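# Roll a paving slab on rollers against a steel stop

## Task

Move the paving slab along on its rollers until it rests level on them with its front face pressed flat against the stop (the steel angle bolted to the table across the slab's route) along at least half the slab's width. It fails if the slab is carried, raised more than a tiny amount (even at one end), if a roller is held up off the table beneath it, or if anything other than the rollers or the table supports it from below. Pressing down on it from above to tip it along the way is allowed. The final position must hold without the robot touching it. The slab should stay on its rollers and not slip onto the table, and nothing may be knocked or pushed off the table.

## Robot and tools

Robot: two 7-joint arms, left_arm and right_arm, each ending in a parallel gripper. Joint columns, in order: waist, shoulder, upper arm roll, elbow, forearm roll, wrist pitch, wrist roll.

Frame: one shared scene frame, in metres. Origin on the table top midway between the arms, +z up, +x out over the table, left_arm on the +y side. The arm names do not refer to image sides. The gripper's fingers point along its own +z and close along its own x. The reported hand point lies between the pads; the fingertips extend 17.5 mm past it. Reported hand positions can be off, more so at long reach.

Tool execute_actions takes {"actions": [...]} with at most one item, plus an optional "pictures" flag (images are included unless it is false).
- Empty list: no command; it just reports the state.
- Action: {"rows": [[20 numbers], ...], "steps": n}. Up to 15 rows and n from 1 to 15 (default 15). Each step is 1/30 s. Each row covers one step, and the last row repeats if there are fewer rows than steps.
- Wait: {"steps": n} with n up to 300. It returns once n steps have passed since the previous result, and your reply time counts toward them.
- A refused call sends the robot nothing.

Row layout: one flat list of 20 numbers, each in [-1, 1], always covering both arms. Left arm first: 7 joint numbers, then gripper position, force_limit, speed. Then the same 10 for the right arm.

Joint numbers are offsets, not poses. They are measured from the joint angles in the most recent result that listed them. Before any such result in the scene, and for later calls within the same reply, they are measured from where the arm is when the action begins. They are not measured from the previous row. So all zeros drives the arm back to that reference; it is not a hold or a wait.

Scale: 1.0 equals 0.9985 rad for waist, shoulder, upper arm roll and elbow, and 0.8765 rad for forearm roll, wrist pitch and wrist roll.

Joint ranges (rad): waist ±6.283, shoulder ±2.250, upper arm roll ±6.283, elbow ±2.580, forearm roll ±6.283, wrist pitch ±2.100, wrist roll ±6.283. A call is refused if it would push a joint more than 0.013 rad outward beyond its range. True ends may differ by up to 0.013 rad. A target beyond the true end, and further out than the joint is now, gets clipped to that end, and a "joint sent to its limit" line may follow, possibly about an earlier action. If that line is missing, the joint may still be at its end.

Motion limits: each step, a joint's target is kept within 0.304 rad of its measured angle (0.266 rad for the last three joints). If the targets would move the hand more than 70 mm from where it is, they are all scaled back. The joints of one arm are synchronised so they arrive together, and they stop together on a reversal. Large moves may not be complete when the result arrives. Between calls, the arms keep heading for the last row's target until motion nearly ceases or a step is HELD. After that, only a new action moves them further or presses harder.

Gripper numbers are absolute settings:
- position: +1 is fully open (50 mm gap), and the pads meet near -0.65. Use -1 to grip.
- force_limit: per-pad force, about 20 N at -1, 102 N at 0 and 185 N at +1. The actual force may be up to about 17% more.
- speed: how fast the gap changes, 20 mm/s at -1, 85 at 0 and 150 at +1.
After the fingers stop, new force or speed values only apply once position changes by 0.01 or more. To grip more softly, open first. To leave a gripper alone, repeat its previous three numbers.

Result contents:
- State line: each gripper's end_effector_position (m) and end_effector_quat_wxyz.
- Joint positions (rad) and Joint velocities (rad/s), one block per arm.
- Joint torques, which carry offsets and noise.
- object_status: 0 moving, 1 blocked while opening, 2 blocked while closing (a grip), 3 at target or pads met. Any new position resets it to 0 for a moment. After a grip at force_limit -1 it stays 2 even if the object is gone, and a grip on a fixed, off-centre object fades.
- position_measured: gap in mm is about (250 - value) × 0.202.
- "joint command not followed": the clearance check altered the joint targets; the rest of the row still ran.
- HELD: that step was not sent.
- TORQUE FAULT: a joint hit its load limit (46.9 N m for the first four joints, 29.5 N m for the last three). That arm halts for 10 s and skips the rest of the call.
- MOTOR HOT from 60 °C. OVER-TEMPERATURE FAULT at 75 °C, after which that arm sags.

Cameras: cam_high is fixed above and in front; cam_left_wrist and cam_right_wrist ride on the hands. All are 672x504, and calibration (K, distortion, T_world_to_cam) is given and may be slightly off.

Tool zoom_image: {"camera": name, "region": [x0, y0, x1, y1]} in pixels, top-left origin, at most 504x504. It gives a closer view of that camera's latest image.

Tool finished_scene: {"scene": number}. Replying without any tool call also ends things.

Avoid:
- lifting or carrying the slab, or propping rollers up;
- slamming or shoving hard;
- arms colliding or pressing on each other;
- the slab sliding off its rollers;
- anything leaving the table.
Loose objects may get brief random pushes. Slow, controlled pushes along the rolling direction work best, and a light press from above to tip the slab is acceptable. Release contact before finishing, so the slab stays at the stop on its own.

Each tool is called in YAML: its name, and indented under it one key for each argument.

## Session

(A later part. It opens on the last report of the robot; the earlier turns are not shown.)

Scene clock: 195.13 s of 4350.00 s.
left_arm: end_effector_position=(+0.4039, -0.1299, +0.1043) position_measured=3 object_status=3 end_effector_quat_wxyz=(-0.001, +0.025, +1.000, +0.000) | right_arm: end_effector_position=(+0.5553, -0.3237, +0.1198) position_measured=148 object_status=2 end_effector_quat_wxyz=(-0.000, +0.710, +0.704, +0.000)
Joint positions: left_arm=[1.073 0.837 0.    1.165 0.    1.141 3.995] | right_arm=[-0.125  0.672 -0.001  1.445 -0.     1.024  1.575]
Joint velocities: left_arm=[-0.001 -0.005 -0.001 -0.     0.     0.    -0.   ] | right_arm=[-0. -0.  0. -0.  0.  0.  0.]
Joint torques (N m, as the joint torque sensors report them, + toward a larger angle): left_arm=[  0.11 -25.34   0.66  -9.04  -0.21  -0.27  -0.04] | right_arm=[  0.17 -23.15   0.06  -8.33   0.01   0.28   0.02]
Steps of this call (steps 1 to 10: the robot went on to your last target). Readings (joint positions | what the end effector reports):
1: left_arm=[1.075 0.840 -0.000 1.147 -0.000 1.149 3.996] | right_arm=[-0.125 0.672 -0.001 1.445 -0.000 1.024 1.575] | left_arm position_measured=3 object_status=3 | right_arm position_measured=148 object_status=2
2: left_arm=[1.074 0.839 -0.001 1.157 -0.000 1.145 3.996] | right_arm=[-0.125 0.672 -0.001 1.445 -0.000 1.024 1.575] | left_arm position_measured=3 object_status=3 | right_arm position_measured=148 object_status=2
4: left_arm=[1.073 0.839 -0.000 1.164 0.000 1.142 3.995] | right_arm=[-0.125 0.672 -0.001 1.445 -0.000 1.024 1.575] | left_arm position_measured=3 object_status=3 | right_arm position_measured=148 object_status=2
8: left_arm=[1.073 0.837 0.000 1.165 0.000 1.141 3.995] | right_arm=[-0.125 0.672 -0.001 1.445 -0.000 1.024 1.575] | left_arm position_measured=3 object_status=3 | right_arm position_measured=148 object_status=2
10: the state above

execute_actions:
  actions:
    - {"rows":[[0,0.006,0,0.006,0,-0.014,0,1,0,0.5,0,0,0,0,0,0,0,-1,-0.4,0.5],[0,0.011,0,0.011,0,-0.026,0,1,0,0.5,0,0,0,0,0,0,0,-1,-0.4,0.5],[0,0.015,0,0.014,0,-0.035,0,1,0,0.5,0,0,0,0,0,0,0,-1,-0.4,0.5],[0,0.018,0,0.017,0,-0.042,0,1,0,0.5,0,0,0,0,0,0,0,-1,-0.4,0.5],[0,0.021,0,0.02,0,-0.049,0,1,0,0.5,0,0,0,0,0,0,0,-1,-0.4,0.5],[0,0.024,0,0.023,0,-0.056,0,1,0,0.5,0,0,0,0,0,0,0,-1,-0.4,0.5],[0,0.027,0,0.026,0,-0.063,0,1,0,0.5,0,0,0,0,0,0,0,-1,-0.4,0.5],[0,0.03,0,0.029,0,-0.07,0,1,0,0.5,0,0,0,0,0,0,0,-1,-0.4,0.5],[0,0.033,0,0.032,0,-0.077,0,1,0,0.5,0,0,0,0,0,0,0,-1,-0.4,0.5],[0,0.036,0,0.035,0,-0.084,0,1,0,0.5,0,0,0,0,0,0,0,-1,-0.4,0.5],[0,0.039,0,0.037,0,-0.09,0,1,0,0.5,0,0,0,0,0,0,0,-1,-0.4,0.5],[0,0.042,0,0.04,0,-0.096,0,1,0,0.5,0,0,0,0,0,0,0,-1,-0.4,0.5]],"steps":15}
  pictures: false

execute_actions:
  actions:
    - {"steps":8}

Scene clock: 198.33 s of 4350.00 s.
left_arm: end_effector_position=(+0.4078, -0.1369, +0.0917) position_measured=3 object_status=3 end_effector_quat_wxyz=(+0.009, +0.026, +1.000, -0.013) | right_arm: end_effector_position=(+0.5553, -0.3237, +0.1198) position_measured=148 object_status=2 end_effector_quat_wxyz=(-0.000, +0.710, +0.704, +0.000)
Joint positions: left_arm=[1.072 0.845 0.002 1.197 0.002 1.068 3.994] | right_arm=[-0.125  0.672 -0.001  1.445 -0.     1.024  1.575]
Joint velocities: left_arm=[-0.     0.003  0.     0.005  0.002 -0.04   0.003] | right_arm=[ 0.001 -0.    -0.    -0.     0.    -0.001 -0.   ]
Joint torques (N m, as the joint torque sensors report them, + toward a larger angle): left_arm=[ 0.11  0.9  -0.8  -2.59 -0.8  -5.74  0.61] | right_arm=[ -0.14 -22.57   0.28  -8.51   0.06   0.21   0.15]
Steps of this call (steps 1 to 30: the robot went on to your last target; steps 31 to 81: nothing new was sent; steps 82 to 96: all 15 steps of this action). Readings (joint positions | what the end effector reports):
82: left_arm=[1.072 0.837 0.000 1.166 0.000 1.140 3.995] | right_arm=[-0.125 0.672 -0.001 1.445 -0.000 1.024 1.575] | left_arm position_measured=3 object_status=3 | right_arm position_measured=148 object_status=2
83: left_arm=[1.073 0.840 0.000 1.168 0.000 1.134 3.995] | right_arm=[-0.125 0.672 -0.001 1.445 -0.000 1.024 1.575] | left_arm position_measured=3 object_status=3 | right_arm position_measured=148 object_status=2
85: left_arm=[1.073 0.849 0.000 1.176 0.000 1.117 3.995] | right_arm=[-0.125 0.672 -0.001 1.445 -0.000 1.024 1.575] | left_arm position_measured=3 object_status=3 | right_arm position_measured=148 object_status=2
89: left_arm=[1.073 0.848 0.001 1.184 0.000 1.094 3.995] | right_arm=[-0.125 0.672 -0.001 1.445 -0.000 1.024 1.575] | left_arm position_measured=3 object_status=3 | right_arm position_measured=148 object_status=2
96: the state above

Scene clock: 198.60 s of 4350.00 s.
left_arm: end_effector_position=(+0.4078, -0.1370, +0.0917) position_measured=3 object_status=3 end_effector_quat_wxyz=(+0.009, +0.026, +1.000, -0.014) | right_arm: end_effector_position=(+0.5553, -0.3237, +0.1198) position_measured=148 object_status=2 end_effector_quat_wxyz=(-0.000, +0.710, +0.704, +0.000)
Joint positions: left_arm=[1.072 0.844 0.002 1.197 0.002 1.068 3.994] | right_arm=[-0.125  0.672 -0.001  1.445 -0.     1.024  1.575]
Joint velocities: left_arm=[-0.    -0.    -0.     0.001  0.    -0.     0.001] | right_arm=[-0.    -0.    -0.     0.    -0.    -0.001 -0.   ]
Joint torques (N m, as the joint torque sensors report them, + toward a larger angle): left_arm=[ 0.28  1.76 -0.8  -2.61 -0.83 -5.6   0.68] | right_arm=[  0.05 -22.8    0.2   -8.32  -0.13   0.01   0.06]
Steps of this call (steps 1 to 8: the robot went on to your last target). Readings (joint positions | what the end effector reports):
1: left_arm=[1.072 0.844 0.002 1.197 0.002 1.068 3.994] | right_arm=[-0.125 0.672 -0.001 1.445 -0.000 1.024 1.575] | left_arm position_measured=3 object_status=3 | right_arm position_measured=148 object_status=2
2: left_arm=[1.072 0.844 0.002 1.197 0.002 1.068 3.994] | right_arm=[-0.125 0.672 -0.001 1.445 -0.000 1.024 1.575] | left_arm position_measured=3 object_status=3 | right_arm position_measured=148 object_status=2
4: left_arm=[1.072 0.844 0.002 1.197 0.002 1.068 3.994] | right_arm=[-0.125 0.672 -0.001 1.445 -0.000 1.024 1.575] | left_arm position_measured=3 object_status=3 | right_arm position_measured=148 object_status=2
8: the state above
camera_calibration (this result's frames):
cam_left_wrist: T_world_to_cam=[[-0.998674, 0.0463624, -0.0223923, 0.417612], [0.0458091, 0.998647, 0.0246188, 0.141868], [0.0235034, 0.0235604, -0.999446, 0.25205], [0, 0, 0, 1]] pos_world=[0.404636, -0.166976, 0.257769]
cam_right_wrist: T_world_to_cam=[[-0.000406882, 0.99987, 0.016119, 0.316121], [0.999551, 0.000889433, -0.029941, -0.508687], [-0.0299514, 0.0160996, -0.999422, 0.302664], [0, 0, 0, 1]] pos_world=[0.517653, -0.320501, 0.282163]

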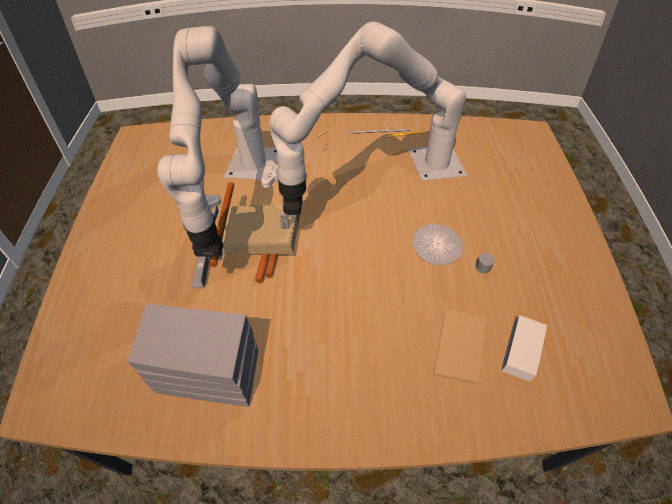

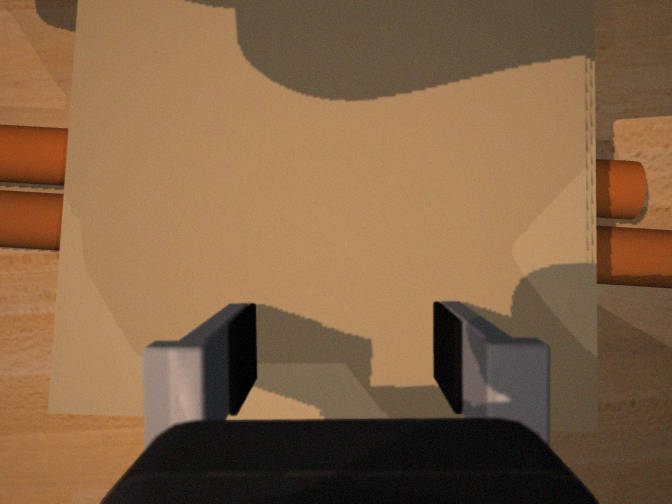

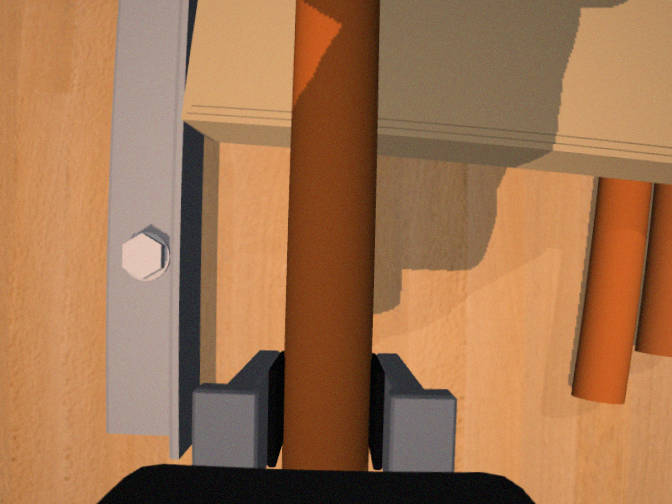

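execute_actions:
  actions:
    - {"rows":[[-0.002,0.031,-0.002,0.017,-0.002,-0.017,-0.003,1,0,0.5,0,0,0,0,0,0,0,-1,-0.4,0.5],[-0.005,0.027,-0.002,0.025,-0.002,-0.022,-0.006,1,0,0.5,0,0,0,0,0,0,0,-1,-0.4,0.5],[-0.008,0.022,-0.002,0.034,-0.002,-0.027,-0.01,1,0,0.5,0,0,0,0,0,0,0,-1,-0.4,0.5],[-0.011,0.018,-0.002,0.043,-0.002,-0.032,-0.013,1,0,0.5,0,0,0,0,0,0,0,-1,-0.4,0.5],[-0.014,0.014,-0.002,0.052,-0.002,-0.037,-0.016,1,0,0.5,0,0,0,0,0,0,0,-1,-0.4,0.5],[-0.017,0.009,-0.002,0.06,-0.002,-0.042,-0.019,1,0,0.5,0,0,0,0,0,0,0,-1,-0.4,0.5],[-0.02,0.005,-0.002,0.069,-0.002,-0.047,-0.023,1,0,0.5,0,0,0,0,0,0,0,-1,-0.4,0.5],[-0.023,0.001,-0.002,0.078,-0.002,-0.052,-0.026,1,0,0.5,0,0,0,0,0,0,0,-1,-0.4,0.5],[-0.026,-0.003,-0.002,0.087,-0.002,-0.057,-0.029,1,0,0.5,0,0,0,0,0,0,0,-1,-0.4,0.5],[-0.029,-0.008,-0.002,0.095,-0.002,-0.062,-0.032,1,0,0.5,0,0,0,0,0,0,0,-1,-0.4,0.5],[-0.032,-0.012,-0.002,0.104,-0.002,-0.067,-0.036,1,0,0.5,0,0,0,0,0,0,0,-1,-0.4,0.5],[-0.0341,-0.0162,-0.002,0.1127,-0.002,-0.0727,-0.0389,1,0,0.5,0,0,0,0,0,0,0,-1,-0.4,0.5]],"steps":15}
  pictures: false

execute_actions:
  actions:
    - {"steps":8}

Scene clock: 203.43 s of 4350.00 s.
left_arm: end_effector_position=(+0.4113, -0.1068, +0.0843) position_measured=3 object_status=3 end_effector_quat_wxyz=(+0.009, +0.026, +1.000, -0.010) | right_arm: end_effector_position=(+0.5553, -0.3237, +0.1198) position_measured=148 object_status=2 end_effector_quat_wxyz=(-0.000, +0.710, +0.704, +0.000)
Joint positions: left_arm=[ 1.039  0.808 -0.001  1.299  0.     1.007  3.96 ] | right_arm=[-0.125  0.672 -0.001  1.445 -0.     1.024  1.575]
Joint velocities: left_arm=[-0.019 -0.031 -0.007  0.038 -0.002  0.002 -0.015] | right_arm=[ 0.  0. -0. -0. -0.  0. -0.]
Joint torques (N m, as the joint torque sensors report them, + toward a larger angle): left_arm=[ 2.47 -4.65  1.01 -2.09 -0.13 -2.47  0.44] | right_arm=[  0.12 -22.64   0.35  -8.41  -0.13  -0.04   0.15]
Steps of this call (steps 1 to 15: the robot went on to your last target; steps 16 to 90: nothing new was sent; then 1.33 s passed at rest; steps 91 to 105: all 15 steps of this action). Readings (joint positions | what the end effector reports):
91: left_arm=[1.072 0.844 0.002 1.198 0.002 1.067 3.994] | right_arm=[-0.125 0.672 -0.001 1.445 -0.000 1.024 1.575] | left_arm position_measured=3 object_status=3 | right_arm position_measured=148 object_status=2
92: left_arm=[1.071 0.842 0.003 1.202 0.003 1.063 3.992] | right_arm=[-0.125 0.672 -0.001 1.445 -0.000 1.024 1.575] | left_arm position_measured=3 object_status=3 | right_arm position_measured=148 object_status=2
94: left_arm=[1.068 0.837 0.004 1.214 0.005 1.051 3.988] | right_arm=[-0.125 0.672 -0.001 1.445 -0.000 1.024 1.575] | left_arm position_measured=3 object_status=3 | right_arm position_measured=148 object_status=2
98: left_arm=[1.058 0.828 0.005 1.245 0.004 1.028 3.978] | right_arm=[-0.125 0.672 -0.001 1.445 -0.000 1.024 1.575] | left_arm position_measured=3 object_status=3 | right_arm position_measured=148 object_status=2
105: the state above

Scene clock: 203.70 s of 4350.00 s.
left_arm: end_effector_position=(+0.4111, -0.1079, +0.0845) position_measured=3 object_status=3 end_effector_quat_wxyz=(+0.009, +0.026, +1.000, -0.012) | right_arm: end_effector_position=(+0.5553, -0.3237, +0.1198) position_measured=148 object_status=2 end_effector_quat_wxyz=(-0.000, +0.710, +0.704, +0.000)
Joint positions: left_arm=[1.038 0.808 0.001 1.3   0.002 1.003 3.96 ] | right_arm=[-0.125  0.672 -0.001  1.445 -0.     1.024  1.575]
Joint velocities: left_arm=[-0.    -0.    -0.    -0.001  0.    -0.    -0.001] | right_arm=[-0.    -0.     0.001  0.    -0.     0.001  0.   ]
Joint torques (N m, as the joint torque sensors report them, + toward a larger angle): left_arm=[ 0.54 -8.6  -0.21 -0.88 -0.98 -0.21  0.11] | right_arm=[ -0.11 -22.9    0.07  -8.13  -0.12  -0.01   0.17]
Steps of this call (steps 1 to 8: the robot went on to your last target). Readings (joint positions | what the end effector reports):
1: left_arm=[1.038 0.808 -0.001 1.300 0.000 1.007 3.960] | right_arm=[-0.125 0.672 -0.001 1.445 -0.000 1.024 1.575] | left_arm position_measured=3 object_status=3 | right_arm position_measured=148 object_status=2
2: left_arm=[1.038 0.808 -0.000 1.300 0.001 1.006 3.960] | right_arm=[-0.125 0.672 -0.001 1.445 -0.000 1.024 1.575] | left_arm position_measured=3 object_status=3 | right_arm position_measured=148 object_status=2
4: left_arm=[1.038 0.808 0.001 1.301 0.001 1.004 3.960] | right_arm=[-0.125 0.672 -0.001 1.445 -0.000 1.024 1.575] | left_arm position_measured=3 object_status=3 | right_arm position_measured=148 object_status=2
8: the state above
camera_calibration (this result's frames):
cam_left_wrist: T_world_to_cam=[[-0.998707, 0.0457014, -0.0222604, 0.419341], [0.0450775, 0.998598, 0.0277654, 0.112924], [0.0234981, 0.0267261, -0.999367, 0.244436], [0, 0, 0, 1]] pos_world=[0.407965, -0.138463, 0.250481]
cam_right_wrist: T_world_to_cam=[[-0.00040819, 0.99987, 0.0161187, 0.316122], [0.999551, 0.000890649, -0.0299358, -0.50869], [-0.0299463, 0.0160992, -0.999422, 0.302662], [0, 0, 0, 1]] pos_world=[0.517654, -0.320501, 0.282163]

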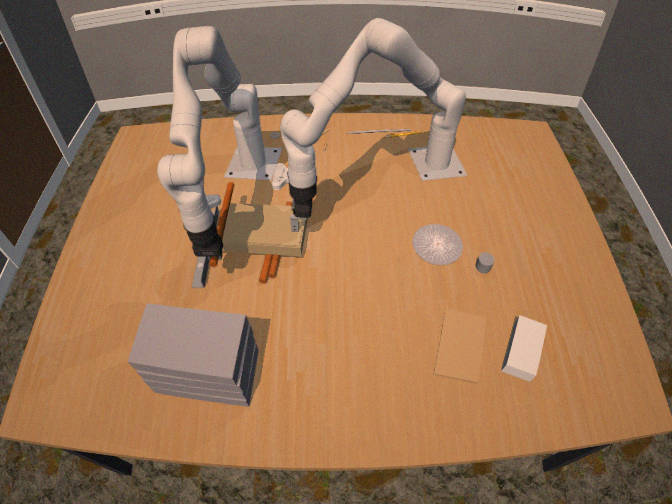

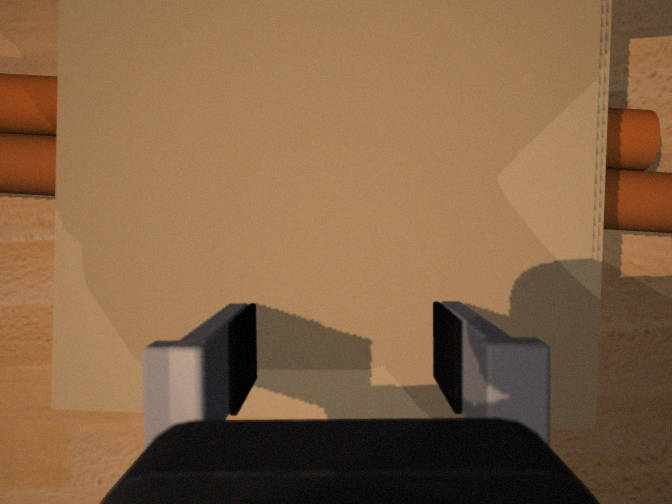

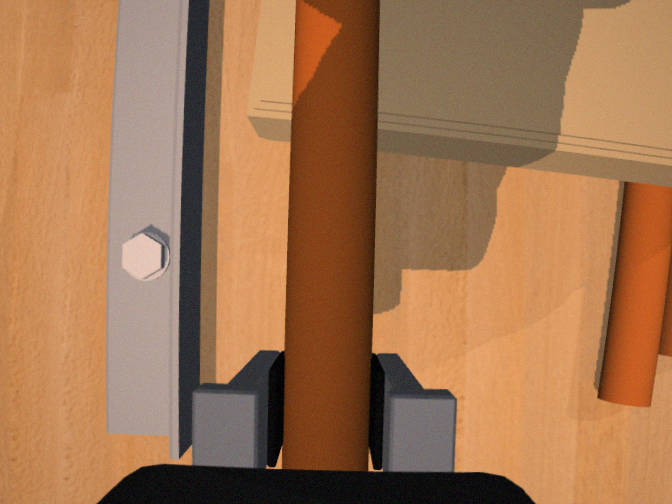

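execute_actions:
  actions:
    - {"rows":[[-0.005,0.015,-0.001,0.02,-0.002,-0.004,-0.006,1,0,0.5,0,0,0,0,0,0,0,-1,-0.4,0.5],[-0.01,0.01,-0.001,0.03,-0.002,-0.009,-0.012,1,0,0.5,0,0,0,0,0,0,0,-1,-0.4,0.5],[-0.016,0.004,-0.001,0.04,-0.002,-0.015,-0.018,1,0,0.5,0,0,0,0,0,0,0,-1,-0.4,0.5],[-0.021,-0.001,-0.001,0.05,-0.002,-0.02,-0.024,1,0,0.5,0,0,0,0,0,0,0,-1,-0.4,0.5],[-0.026,-0.007,-0.001,0.06,-0.002,-0.025,-0.03,1,0,0.5,0,0,0,0,0,0,0,-1,-0.4,0.5],[-0.031,-0.012,-0.001,0.07,-0.002,-0.031,-0.036,1,0,0.5,0,0,0,0,0,0,0,-1,-0.4,0.5],[-0.037,-0.018,-0.001,0.08,-0.002,-0.036,-0.042,1,0,0.5,0,0,0,0,0,0,0,-1,-0.4,0.5],[-0.042,-0.023,-0.001,0.09,-0.002,-0.041,-0.048,1,0,0.5,0,0,0,0,0,0,0,-1,-0.4,0.5],[-0.047,-0.029,-0.001,0.1,-0.002,-0.047,-0.054,1,0,0.5,0,0,0,0,0,0,0,-1,-0.4,0.5],[-0.052,-0.034,-0.001,0.11,-0.002,-0.052,-0.06,1,0,0.5,0,0,0,0,0,0,0,-1,-0.4,0.5],[-0.058,-0.04,-0.001,0.12,-0.002,-0.057,-0.066,1,0,0.5,0,0,0,0,0,0,0,-1,-0.4,0.5],[-0.063,-0.045,-0.001,0.13,-0.002,-0.063,-0.072,1,0,0.5,0,0,0,0,0,0,0,-1,-0.4,0.5],[-0.068,-0.05,-0.001,0.14,-0.002,-0.068,-0.078,1,0,0.5,0,0,0,0,0,0,0,-1,-0.4,0.5],[-0.074,-0.056,-0.001,0.151,-0.002,-0.073,-0.084,1,0,0.5,0,0,0,0,0,0,0,-1,-0.4,0.5],[-0.0788,-0.0613,-0.001,0.161,-0.002,-0.0785,-0.0897,1,0,0.5,0,0,0,0,0,0,0,-1,-0.4,0.5]],"steps":15}
  pictures: false

execute_actions:
  actions:
    - {"steps":12}

Scene clock: 211.00 s of 4350.00 s.
left_arm: end_effector_position=(+0.4174, -0.0584, +0.0842) position_measured=3 object_status=3 end_effector_quat_wxyz=(+0.006, +0.026, +1.000, -0.007) | right_arm: end_effector_position=(+0.5553, -0.3237, +0.1198) position_measured=148 object_status=2 end_effector_quat_wxyz=(-0.000, +0.710, +0.704, +0.000)
Joint positions: left_arm=[0.971 0.745 0.001 1.433 0.001 0.945 3.893] | right_arm=[-0.125  0.672 -0.001  1.445 -0.     1.024  1.575]
Joint velocities: left_arm=[-0.159 -0.146 -0.005  0.308 -0.004 -0.144 -0.154] | right_arm=[-0.     0.     0.001 -0.    -0.     0.001  0.   ]
Joint torques (N m, as the joint torque sensors report them, + toward a larger angle): left_arm=[ -0.34 -13.64  -0.21  -3.77  -0.5   -0.37  -0.19] | right_arm=[ -0.33 -23.12  -0.07  -8.58  -0.3    0.02   0.06]
Steps of this call (steps 1 to 15: the robot went on to your last target; steps 16 to 90: nothing new was sent; then 3.80 s passed at rest; steps 91 to 105: all 15 steps of this action). Readings (joint positions | what the end effector reports):
91: left_arm=[1.037 0.807 0.001 1.301 0.002 1.003 3.960] | right_arm=[-0.125 0.672 -0.001 1.445 -0.000 1.024 1.575] | left_arm position_measured=3 object_status=3 | right_arm position_measured=148 object_status=2
92: left_arm=[1.035 0.805 0.002 1.306 0.002 0.999 3.958] | right_arm=[-0.125 0.672 -0.001 1.445 -0.000 1.024 1.575] | left_arm position_measured=3 object_status=3 | right_arm position_measured=148 object_status=2
94: left_arm=[1.027 0.798 0.003 1.321 0.003 0.992 3.950] | right_arm=[-0.125 0.672 -0.001 1.445 -0.000 1.024 1.575] | left_arm position_measured=3 object_status=3 | right_arm position_measured=148 object_status=2
98: left_arm=[1.008 0.779 0.002 1.361 0.002 0.978 3.930] | right_arm=[-0.125 0.672 -0.001 1.445 -0.000 1.024 1.575] | left_arm position_measured=3 object_status=3 | right_arm position_measured=148 object_status=2
105: the state above

Scene clock: 211.40 s of 4350.00 s.
left_arm: end_effector_position=(+0.4185, -0.0490, +0.0833) position_measured=3 object_status=3 end_effector_quat_wxyz=(+0.006, +0.026, +1.000, -0.006) | right_arm: end_effector_position=(+0.5553, -0.3237, +0.1198) position_measured=148 object_status=2 end_effector_quat_wxyz=(-0.000, +0.710, +0.704, +0.000)
Joint positions: left_arm=[0.959 0.736 0.001 1.456 0.    0.934 3.881] | right_arm=[-0.125  0.672 -0.001  1.445 -0.     1.024  1.575]
Joint velocities: left_arm=[-0.001  0.005 -0.004  0.003 -0.     0.001  0.   ] | right_arm=[-0.001 -0.     0.     0.    -0.     0.001  0.   ]
Joint torques (N m, as the joint torque sensors report them, + toward a larger angle): left_arm=[  0.69 -15.09  -0.1   -3.62  -0.34   0.11   0.13] | right_arm=[  0.31 -22.65  -0.05  -8.44  -0.05  -0.11  -0.08]
Steps of this call (steps 1 to 12: the robot went on to your last target). Readings (joint positions | what the end effector reports):
1: left_arm=[0.967 0.741 0.001 1.442 0.001 0.940 3.888] | right_arm=[-0.125 0.672 -0.001 1.445 -0.000 1.024 1.575] | left_arm position_measured=3 object_status=3 | right_arm position_measured=148 object_status=2
2: left_arm=[0.963 0.738 -0.000 1.450 -0.000 0.938 3.884] | right_arm=[-0.125 0.672 -0.001 1.445 -0.000 1.024 1.575] | left_arm position_measured=3 object_status=3 | right_arm position_measured=148 object_status=2
4: left_arm=[0.960 0.737 -0.002 1.456 -0.002 0.937 3.881] | right_arm=[-0.125 0.672 -0.001 1.445 -0.000 1.024 1.575] | left_arm position_measured=3 object_status=3 | right_arm position_measured=148 object_status=2
8: left_arm=[0.959 0.736 -0.001 1.456 0.000 0.935 3.881] | right_arm=[-0.125 0.672 -0.001 1.445 -0.000 1.024 1.575] | left_arm position_measured=3 object_status=3 | right_arm position_measured=148 object_status=2
12: the state above
camera_calibration (this result's frames):
cam_left_wrist: T_world_to_cam=[[-0.998856, 0.0454632, -0.0148034, 0.423417], [0.0448448, 0.998204, 0.0397191, 0.052814], [0.0165826, 0.0390098, -0.999101, 0.244985], [0, 0, 0, 1]] pos_world=[0.416502, -0.0815259, 0.248935]
cam_right_wrist: T_world_to_cam=[[-0.000409644, 0.99987, 0.0161184, 0.316123], [0.999552, 0.000892014, -0.0299308, -0.508693], [-0.0299413, 0.0160989, -0.999422, 0.302659], [0, 0, 0, 1]] pos_world=[0.517656, -0.3205, 0.282164]

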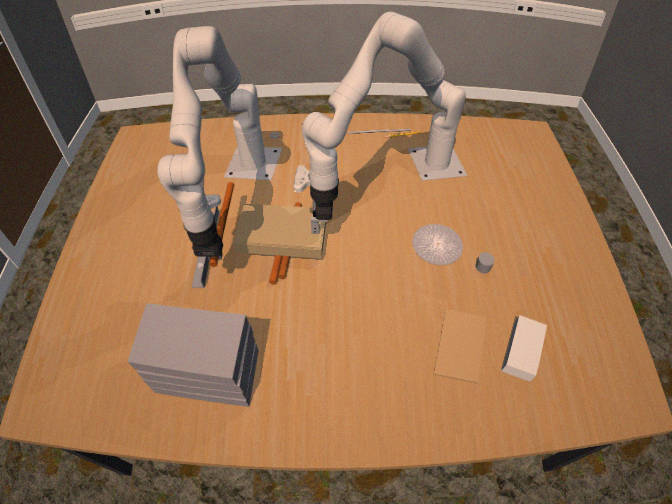

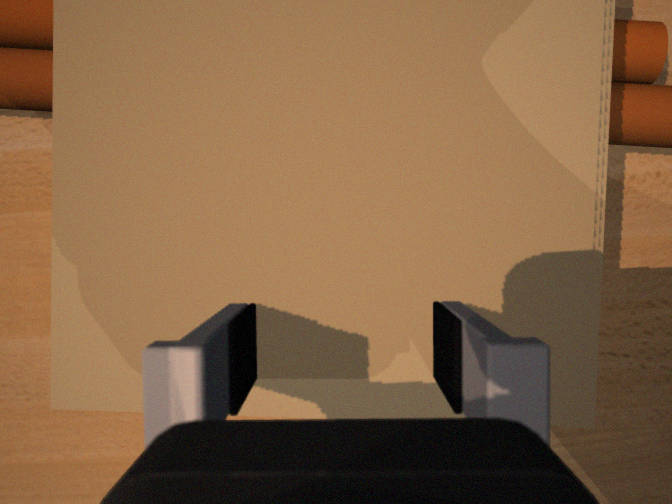

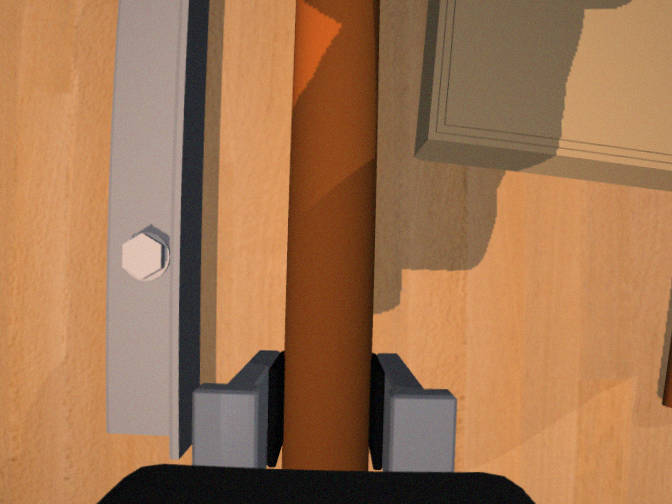

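execute_actions:
  actions:
    - {"rows":[[0,0.011,0,0.0045,0,0,0,1,0,0.5,-0.0173,0,0,0,0,0,-0.021,-1,-0.4,0.5],[0,0.011,0,0.0045,0,0,0,1,0,0.5,-0.0173,0.02,0,0.012,0,-0.036,-0.021,-1,-0.4,0.5],[0,0.011,0,0.0045,0,0,0,1,0,0.5,-0.0173,0.04,0,0.025,0,-0.073,-0.021,-1,-0.4,0.5],[0,0.011,0,0.0045,0,0,0,1,0,0.5,-0.0173,0.06,0,0.037,0,-0.11,-0.021,-1,-0.4,0.5],[0,0.011,0,0.0045,0,0,0,1,0,0.5,-0.0173,0.08,0,0.049,0,-0.147,-0.021,-1,-0.4,0.5],[0,0.011,0,0.0045,0,0,0,1,0,0.5,-0.0173,0.1,0,0.061,0,-0.184,-0.021,-1,-0.4,0.5],[0,0.011,0,0.0045,0,0,0,1,0,0.5,-0.0173,0.118,0,0.072,0,-0.217,-0.021,-1,-0.4,0.5],[0,0.011,0,0.0045,0,0,0,1,0,0.5,-0.0173,0.133,0,0.082,0,-0.245,-0.021,-1,-0.4,0.5],[0,0.011,0,0.0045,0,0,0,1,0,0.5,-0.0173,0.1481,0,0.0911,0,-0.2719,-0.021,-1,-0.4,0.5]],"steps":15}
  pictures: false

execute_actions:
  actions:
    - {"steps":8}

Scene clock: 215.87 s of 4350.00 s.
left_arm: end_effector_position=(+0.4185, -0.0492, +0.0833) position_measured=3 object_status=3 end_effector_quat_wxyz=(+0.005, +0.025, +1.000, -0.006) | right_arm: end_effector_position=(+0.5552, -0.3145, +0.0201) position_measured=148 object_status=2 end_effector_quat_wxyz=(+0.000, +0.711, +0.704, +0.001)
Joint positions: left_arm=[0.959 0.736 0.001 1.455 0.001 0.934 3.881] | right_arm=[-0.142  0.817 -0.001  1.537 -0.001  0.787  1.557]
Joint velocities: left_arm=[-0.     0.     0.     0.    -0.     0.001 -0.   ] | right_arm=[-0.     0.021  0.001 -0.01   0.    -0.016 -0.   ]
Joint torques (N m, as the joint torque sensors report them, + toward a larger angle): left_arm=[  0.39 -14.35   0.36  -3.92  -0.5   -0.29   0.18] | right_arm=[  0.3  -23.07   0.6   -6.78   0.01   0.23  -0.06]
Steps of this call (steps 1 to 30: the robot went on to your last target; steps 31 to 90: nothing new was sent; then 0.97 s passed at rest; steps 91 to 105: all 15 steps of this action). Readings (joint positions | what the end effector reports):
91: left_arm=[0.959 0.736 0.000 1.456 0.001 0.934 3.881] | right_arm=[-0.126 0.672 -0.000 1.445 -0.000 1.024 1.574] | left_arm position_measured=3 object_status=3 | right_arm position_measured=148 object_status=2
92: left_arm=[0.959 0.736 0.001 1.456 0.001 0.934 3.881] | right_arm=[-0.132 0.672 0.002 1.446 0.001 1.024 1.569] | left_arm position_measured=3 object_status=3 | right_arm position_measured=148 object_status=2
94: left_arm=[0.959 0.736 0.001 1.455 0.001 0.934 3.881] | right_arm=[-0.140 0.686 -0.001 1.452 -0.001 1.005 1.559] | left_arm position_measured=3 object_status=3 | right_arm position_measured=148 object_status=2
98: left_arm=[0.959 0.736 0.001 1.455 0.001 0.934 3.881] | right_arm=[-0.142 0.755 -0.001 1.494 -0.001 0.894 1.557] | left_arm position_measured=3 object_status=3 | right_arm position_measured=148 object_status=2
105: the state above

Scene clock: 216.13 s of 4350.00 s.
left_arm: end_effector_position=(+0.4185, -0.0492, +0.0833) position_measured=3 object_status=3 end_effector_quat_wxyz=(+0.005, +0.025, +1.000, -0.006) | right_arm: end_effector_position=(+0.5551, -0.3145, +0.0189) position_measured=148 object_status=2 end_effector_quat_wxyz=(-0.000, +0.711, +0.704, +0.000)
Joint positions: left_arm=[0.959 0.736 0.001 1.455 0.001 0.934 3.881] | right_arm=[-0.142  0.819 -0.001  1.536 -0.     0.786  1.557]
Joint velocities: left_arm=[ 0.     0.    -0.     0.    -0.    -0.001 -0.   ] | right_arm=[ 0.     0.    -0.    -0.001  0.     0.001  0.   ]
Joint torques (N m, as the joint torque sensors report them, + toward a larger angle): left_arm=[  0.66 -14.41   0.26  -4.06  -0.32  -0.3   -0.03] | right_arm=[  0.09 -23.16   0.18  -7.04   0.02   0.19   0.12]
Steps of this call (steps 1 to 8: the robot went on to your last target). Readings (joint positions | what the end effector reports):
1: left_arm=[0.959 0.736 0.001 1.455 0.001 0.934 3.881] | right_arm=[-0.142 0.818 -0.001 1.536 -0.000 0.786 1.557] | left_arm position_measured=3 object_status=3 | right_arm position_measured=148 object_status=2
2: left_arm=[0.959 0.736 0.001 1.455 0.001 0.934 3.881] | right_arm=[-0.142 0.818 -0.001 1.536 -0.001 0.786 1.557] | left_arm position_measured=3 object_status=3 | right_arm position_measured=148 object_status=2
4: left_arm=[0.959 0.736 0.001 1.455 0.001 0.934 3.881] | right_arm=[-0.142 0.819 -0.001 1.536 -0.000 0.786 1.557] | left_arm position_measured=3 object_status=3 | right_arm position_measured=148 object_status=2
8: the state above
camera_calibration (this result's frames):
cam_left_wrist: T_world_to_cam=[[-0.998885, 0.0449677, -0.0143504, 0.42339], [0.0443772, 0.998249, 0.0391113, 0.0532583], [0.016084, 0.0384309, -0.999132, 0.245142], [0, 0, 0, 1]] pos_world=[0.416612, -0.0816249, 0.248922]
cam_right_wrist: T_world_to_cam=[[0.000876349, 0.99987, 0.0161044, 0.307849], [0.999546, -0.000390762, -0.0301309, -0.511893], [-0.0301207, 0.0161235, -0.999416, 0.201798], [0, 0, 0, 1]] pos_world=[0.517469, -0.311262, 0.181298]

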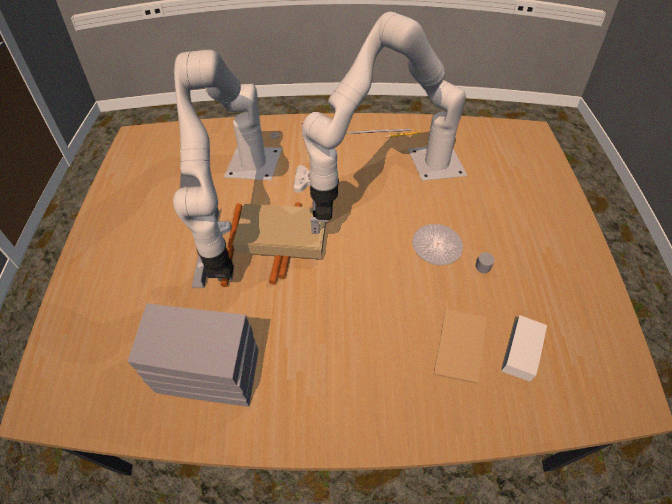

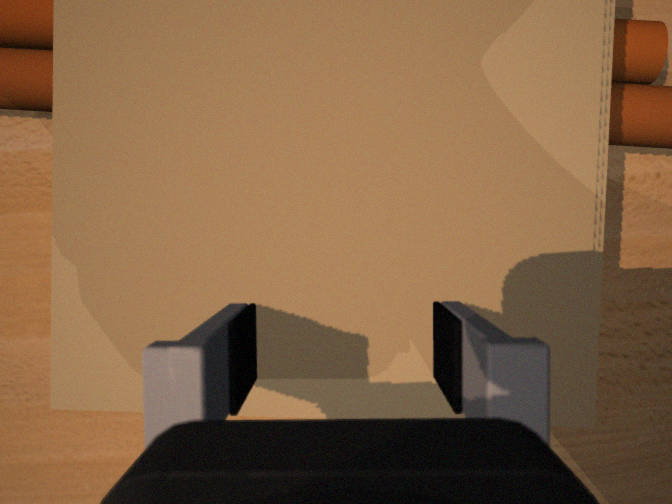

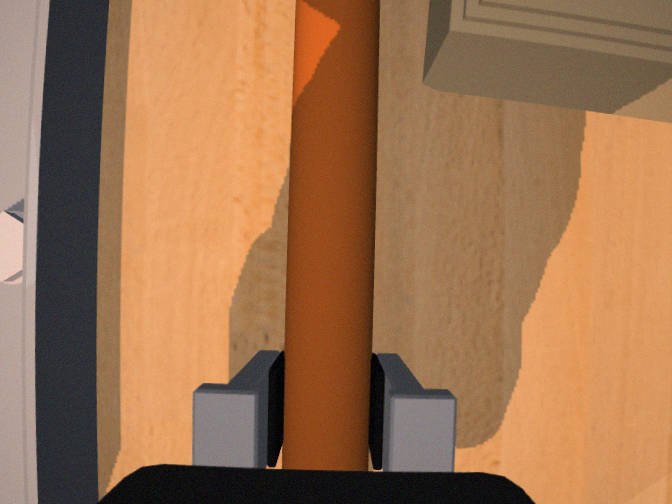

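execute_actions:
  actions:
    - {"rows":[[0,0.012,0,0.005,0,-0.002,0,1,0,0.5,0,0,0,0,0,0,0,1,0,0.5],[0,0.013,0,0.006,0,-0.004,0,1,0,0.5,0,0,0,0,0,0,0,1,0,0.5],[0,0.014,0,0.007,0,-0.006,0,1,0,0.5,0,0,0,0,0,0,0,1,0,0.5],[0,0.015,0,0.008,0,-0.008,0,1,0,0.5,0,0,0,0,0,0,0,1,0,0.5],[0,0.016,0,0.0085,0,-0.01,0,1,0,0.5,0,0,0,0,0,0,0,1,0,0.5],[0,0.016,0,0.0085,0,-0.01,0,1,0,0.5,0,0,0,0,0,0,0,1,0,0.5],[0,0.016,0,0.0085,0,-0.01,0,1,0,0.5,0,0,0,0,0,0,0,1,0,0.5],[0,0.016,0,0.0085,0,-0.01,0,1,0,0.5,0,-0.147,0,-0.0905,0,0.2719,0,1,0,0.5]],"steps":15}
  pictures: false

execute_actions:
  actions:
    - {"steps":10}

Scene clock: 222.70 s of 4350.00 s.
left_arm: end_effector_position=(+0.4185, -0.0495, +0.0806) position_measured=3 object_status=3 end_effector_quat_wxyz=(+0.005, +0.025, +1.000, -0.007) | right_arm: end_effector_position=(+0.5576, -0.3145, +0.1010) position_measured=3 object_status=3 end_effector_quat_wxyz=(+0.000, +0.710, +0.704, +0.001)
Joint positions: left_arm=[0.958 0.739 0.001 1.459 0.002 0.926 3.881] | right_arm=[-0.142  0.699 -0.     1.462 -0.     0.98   1.557]
Joint velocities: left_arm=[-0.    -0.001 -0.001 -0.    -0.    -0.001  0.001] | right_arm=[ 0.    -0.443  0.003 -0.326  0.     0.806  0.   ]
Joint torques (N m, as the joint torque sensors report them, + toward a larger angle): left_arm=[  0.42 -13.14   0.01  -4.07  -0.46  -0.99  -0.02] | right_arm=[  0.37 -15.91   0.21  -5.39  -0.18  -0.15   0.14]
Steps of this call (steps 1 to 15: the robot went on to your last target; steps 16 to 90: nothing new was sent; then 3.07 s passed at rest; steps 91 to 105: all 15 steps of this action). Readings (joint positions | what the end effector reports):
91: left_arm=[0.959 0.736 0.001 1.455 0.001 0.934 3.881] | right_arm=[-0.142 0.819 -0.001 1.536 -0.000 0.786 1.557] | left_arm position_measured=3 object_status=3 | right_arm position_measured=134 object_status=0
92: left_arm=[0.958 0.737 0.001 1.456 0.002 0.933 3.881] | right_arm=[-0.142 0.819 -0.001 1.536 -0.000 0.786 1.557] | left_arm position_measured=3 object_status=3 | right_arm position_measured=114 object_status=0
94: left_arm=[0.958 0.738 0.001 1.457 0.002 0.930 3.881] | right_arm=[-0.142 0.819 -0.001 1.536 -0.000 0.786 1.557] | left_arm position_measured=3 object_status=3 | right_arm position_measured=76 object_status=0
98: left_arm=[0.958 0.740 0.001 1.459 0.002 0.926 3.881] | right_arm=[-0.142 0.818 -0.001 1.536 -0.000 0.788 1.557] | left_arm position_measured=3 object_status=3 | right_arm position_measured=6 object_status=0
105: the state above

Scene clock: 223.03 s of 4350.00 s.
left_arm: end_effector_position=(+0.4185, -0.0495, +0.0806) position_measured=3 object_status=3 end_effector_quat_wxyz=(+0.005, +0.025, +1.000, -0.007) | right_arm: end_effector_position=(+0.5553, -0.3145, +0.1190) position_measured=3 object_status=3 end_effector_quat_wxyz=(-0.001, +0.710, +0.704, -0.000)
Joint positions: left_arm=[0.958 0.739 0.001 1.459 0.002 0.926 3.881] | right_arm=[-0.142  0.673 -0.001  1.446 -0.     1.025  1.557]
Joint velocities: left_arm=[0.    0.    0.    0.    0.    0.    0.001] | right_arm=[ 0.    -0.006  0.     0.    -0.     0.     0.   ]
Joint torques (N m, as the joint torque sensors report them, + toward a larger angle): left_arm=[  0.74 -12.89   0.15  -3.98  -0.43  -0.6    0.23] | right_arm=[ -0.13 -22.49  -0.07  -8.07  -0.14   0.16  -0.1 ]
Steps of this call (steps 1 to 10: the robot went on to your last target). Readings (joint positions | what the end effector reports):
1: left_arm=[0.958 0.739 0.001 1.459 0.002 0.926 3.881] | right_arm=[-0.142 0.687 -0.000 1.453 -0.000 1.002 1.557] | left_arm position_measured=3 object_status=3 | right_arm position_measured=3 object_status=3
2: left_arm=[0.958 0.739 0.001 1.459 0.002 0.926 3.881] | right_arm=[-0.142 0.680 -0.000 1.447 -0.000 1.017 1.557] | left_arm position_measured=3 object_status=3 | right_arm position_measured=3 object_status=3
4: left_arm=[0.958 0.739 0.001 1.459 0.002 0.926 3.881] | right_arm=[-0.142 0.676 -0.000 1.445 -0.000 1.024 1.557] | left_arm position_measured=3 object_status=3 | right_arm position_measured=3 object_status=3
8: left_arm=[0.958 0.739 0.001 1.459 0.002 0.926 3.881] | right_arm=[-0.142 0.674 -0.001 1.446 -0.000 1.025 1.557] | left_arm position_measured=3 object_status=3 | right_arm position_measured=3 object_status=3
10: the state above
camera_calibration (this result's frames):
cam_left_wrist: T_world_to_cam=[[-0.998906, 0.0444612, -0.0145077, 0.423316], [0.0438914, 0.998333, 0.0374788, 0.0540543], [0.0161499, 0.036801, -0.999192, 0.242422], [0, 0, 0, 1]] pos_world=[0.416565, -0.0817067, 0.246341]
cam_right_wrist: T_world_to_cam=[[0.000763897, 0.99987, 0.0161136, 0.306298], [0.999492, -0.000249954, -0.0318729, -0.508783], [-0.0318648, 0.0161297, -0.999362, 0.302796], [0, 0, 0, 1]] pos_world=[0.517939, -0.31127, 0.28145]

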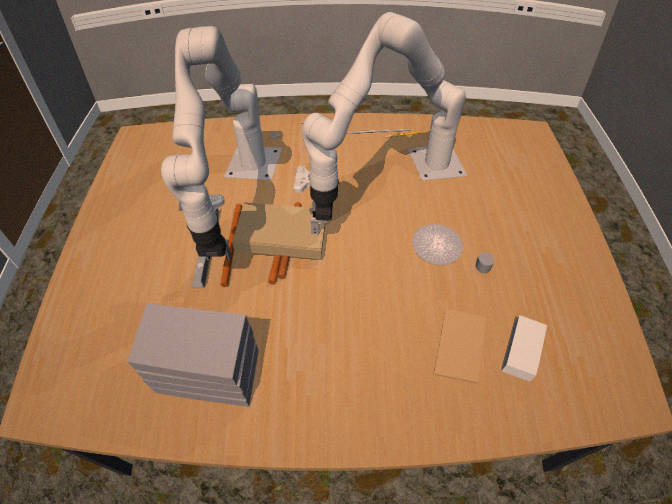

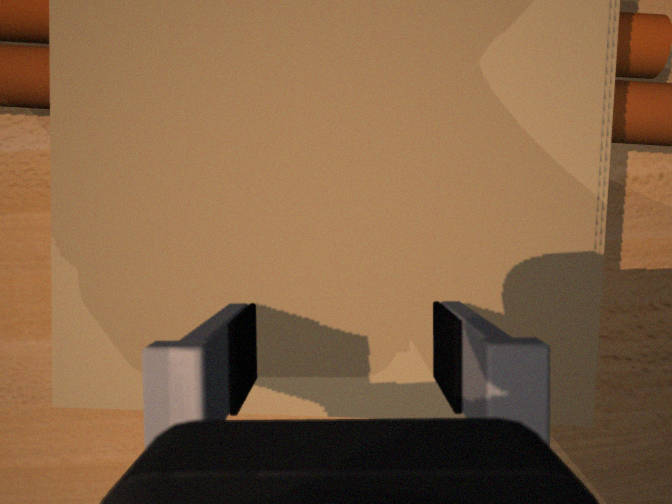

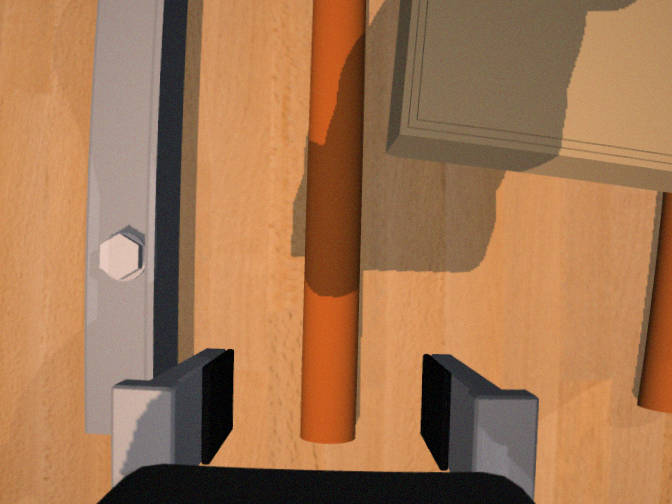

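execute_actions:
  actions:
    - {"rows":[[0.006,0.018,-0.001,-0.006,-0.002,0.006,0.006,1,0,0.5,0,0,0,0,0,0,0,1,0,0.5],[0.011,0.023,-0.001,-0.017,-0.002,0.013,0.012,1,0,0.5,0,0,0,0,0,0,0,1,0,0.5],[0.017,0.029,-0.001,-0.028,-0.002,0.019,0.018,1,0,0.5,0,0,0,0,0,0,0,1,0,0.5],[0.022,0.034,-0.001,-0.039,-0.002,0.026,0.024,1,0,0.5,0,0,0,0,0,0,0,1,0,0.5],[0.027,0.039,-0.001,-0.051,-0.002,0.033,0.03,1,0,0.5,0,0,0,0,0,0,0,1,0,0.5],[0.033,0.044,-0.001,-0.062,-0.002,0.04,0.036,1,0,0.5,0,0,0,0,0,0,0,1,0,0.5],[0.038,0.05,-0.001,-0.073,-0.002,0.047,0.042,1,0,0.5,0,0,0,0,0,0,0,1,0,0.5],[0.043,0.055,-0.001,-0.084,-0.002,0.054,0.048,1,0,0.5,0,0,0,0,0,0,0,1,0,0.5],[0.048,0.06,-0.001,-0.095,-0.002,0.06,0.054,1,0,0.5,0,0,0,0,0,0,0,1,0,0.5],[0.054,0.065,-0.001,-0.107,-0.002,0.067,0.06,1,0,0.5,0,0,0,0,0,0,0,1,0,0.5],[0.059,0.071,-0.001,-0.118,-0.002,0.074,0.066,1,0,0.5,0,0,0,0,0,0,0,1,0,0.5],[0.064,0.076,-0.001,-0.129,-0.002,0.081,0.072,1,0,0.5,0,0,0,0,0,0,0,1,0,0.5],[0.07,0.081,-0.001,-0.14,-0.002,0.088,0.078,1,0,0.5,0,0,0,0,0,0,0,1,0,0.5],[0.075,0.086,-0.001,-0.151,-0.002,0.094,0.084,1,0,0.5,0,0,0,0,0,0,0,1,0,0.5],[0.0803,0.0915,-0.001,-0.1627,-0.002,0.1012,0.0904,1,0,0.5,0,0,0,0,0,0,0,1,0,0.5]],"steps":15}
  pictures: false

execute_actions:
  actions:
    - {"steps":12}

Scene clock: 228.63 s of 4350.00 s.
left_arm: end_effector_position=(+0.4123, -0.1008, +0.0844) position_measured=3 object_status=3 end_effector_quat_wxyz=(+0.007, +0.026, +1.000, -0.010) | right_arm: end_effector_position=(+0.5553, -0.3145, +0.1190) position_measured=3 object_status=3 end_effector_quat_wxyz=(-0.001, +0.710, +0.704, -0.000)
Joint positions: left_arm=[1.027 0.801 0.002 1.315 0.002 1.001 3.948] | right_arm=[-0.142  0.673 -0.001  1.446 -0.     1.025  1.557]
Joint velocities: left_arm=[ 0.152  0.153 -0.011 -0.335 -0.008  0.179  0.158] | right_arm=[-0.     0.    -0.001  0.    -0.     0.    -0.   ]
Joint torques (N m, as the joint torque sensors report them, + toward a larger angle): left_arm=[ -0.01 -10.93  -0.51  -2.46  -0.88  -0.15   0.21] | right_arm=[ -0.27 -22.34  -0.19  -8.23  -0.11  -0.09   0.23]
Steps of this call (steps 1 to 30: the robot went on to your last target; steps 31 to 90: nothing new was sent; then 2.10 s passed at rest; steps 91 to 105: all 15 steps of this action). Readings (joint positions | what the end effector reports):
91: left_arm=[0.959 0.740 0.001 1.458 0.002 0.927 3.882] | right_arm=[-0.142 0.673 -0.001 1.446 -0.000 1.025 1.557] | left_arm position_measured=3 object_status=3 | right_arm position_measured=3 object_status=3
92: left_arm=[0.962 0.743 -0.000 1.453 0.001 0.931 3.884] | right_arm=[-0.142 0.673 -0.001 1.446 -0.000 1.025 1.557] | left_arm position_measured=3 object_status=3 | right_arm position_measured=3 object_status=3
94: left_arm=[0.969 0.751 -0.001 1.438 -0.000 0.941 3.891] | right_arm=[-0.142 0.673 -0.001 1.446 -0.000 1.025 1.557] | left_arm position_measured=3 object_status=3 | right_arm position_measured=3 object_status=3
98: left_arm=[0.989 0.768 0.001 1.395 0.001 0.962 3.911] | right_arm=[-0.142 0.673 -0.001 1.446 -0.000 1.025 1.557] | left_arm position_measured=3 object_status=3 | right_arm position_measured=3 object_status=3
105: the state above

Scene clock: 229.03 s of 4350.00 s.
left_arm: end_effector_position=(+0.4113, -0.1089, +0.0845) position_measured=3 object_status=3 end_effector_quat_wxyz=(+0.007, +0.026, +1.000, -0.010) | right_arm: end_effector_position=(+0.5553, -0.3145, +0.1190) position_measured=3 object_status=3 end_effector_quat_wxyz=(-0.001, +0.710, +0.704, -0.000)
Joint positions: left_arm=[1.038 0.813 0.002 1.289 0.002 1.015 3.961] | right_arm=[-0.142  0.673 -0.001  1.446 -0.     1.025  1.557]
Joint velocities: left_arm=[ 0.001  0.     0.    -0.     0.    -0.001  0.   ] | right_arm=[ 0.    -0.     0.001 -0.    -0.    -0.     0.   ]
Joint torques (N m, as the joint torque sensors report them, + toward a larger angle): left_arm=[  0.14 -10.51  -0.28  -2.14  -0.83  -0.73   0.22] | right_arm=[  0.06 -22.37   0.42  -8.64  -0.14   0.07  -0.15]
Steps of this call (steps 1 to 12: the robot went on to your last target). Readings (joint positions | what the end effector reports):
1: left_arm=[1.032 0.806 0.002 1.304 0.002 1.007 3.953] | right_arm=[-0.142 0.673 -0.001 1.446 -0.000 1.025 1.557] | left_arm position_measured=3 object_status=3 | right_arm position_measured=3 object_status=3
2: left_arm=[1.035 0.810 0.002 1.296 0.002 1.010 3.958] | right_arm=[-0.142 0.673 -0.001 1.446 -0.000 1.025 1.557] | left_arm position_measured=3 object_status=3 | right_arm position_measured=3 object_status=3
4: left_arm=[1.038 0.813 0.004 1.290 0.003 1.011 3.961] | right_arm=[-0.142 0.673 -0.001 1.446 -0.000 1.025 1.557] | left_arm position_measured=3 object_status=3 | right_arm position_measured=3 object_status=3
8: left_arm=[1.038 0.813 0.002 1.289 0.002 1.015 3.961] | right_arm=[-0.142 0.673 -0.001 1.446 -0.000 1.025 1.557] | left_arm position_measured=3 object_status=3 | right_arm position_measured=3 object_status=3
12: the state above
camera_calibration (this result's frames):
cam_left_wrist: T_world_to_cam=[[-0.998787, 0.0457499, -0.0182281, 0.419204], [0.0451671, 0.998492, 0.0311958, 0.113549], [0.0196278, 0.0303346, -0.999347, 0.246434], [0, 0, 0, 1]] pos_world=[0.408729, -0.140032, 0.250372]
cam_right_wrist: T_world_to_cam=[[0.000763745, 0.99987, 0.0161134, 0.306298], [0.999492, -0.000249872, -0.031869, -0.508786], [-0.0318608, 0.0161296, -0.999362, 0.302794], [0, 0, 0, 1]] pos_world=[0.517941, -0.31127, 0.28145]

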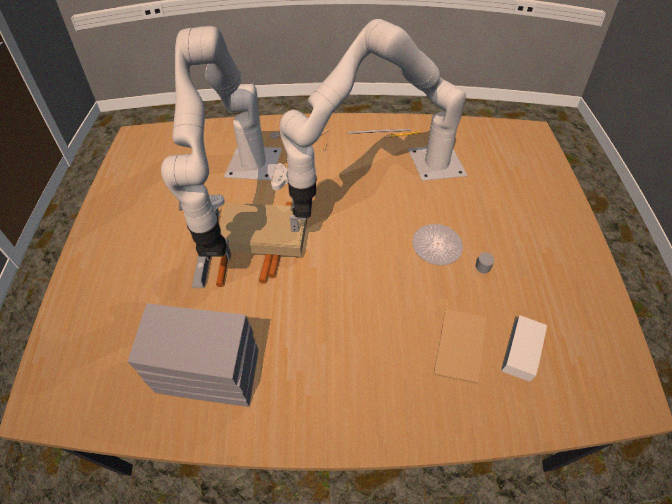

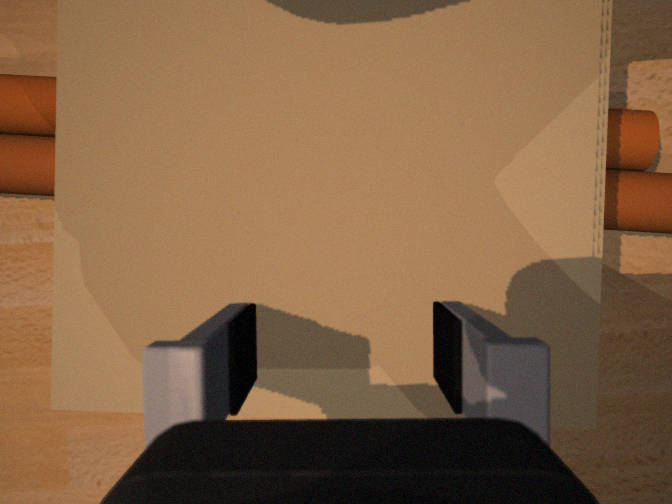

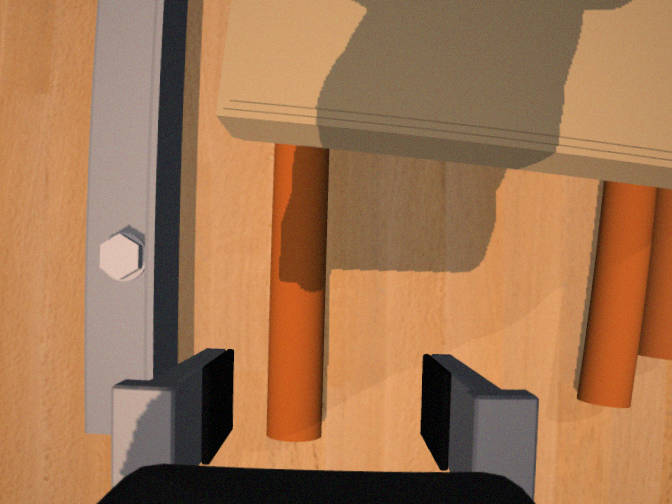

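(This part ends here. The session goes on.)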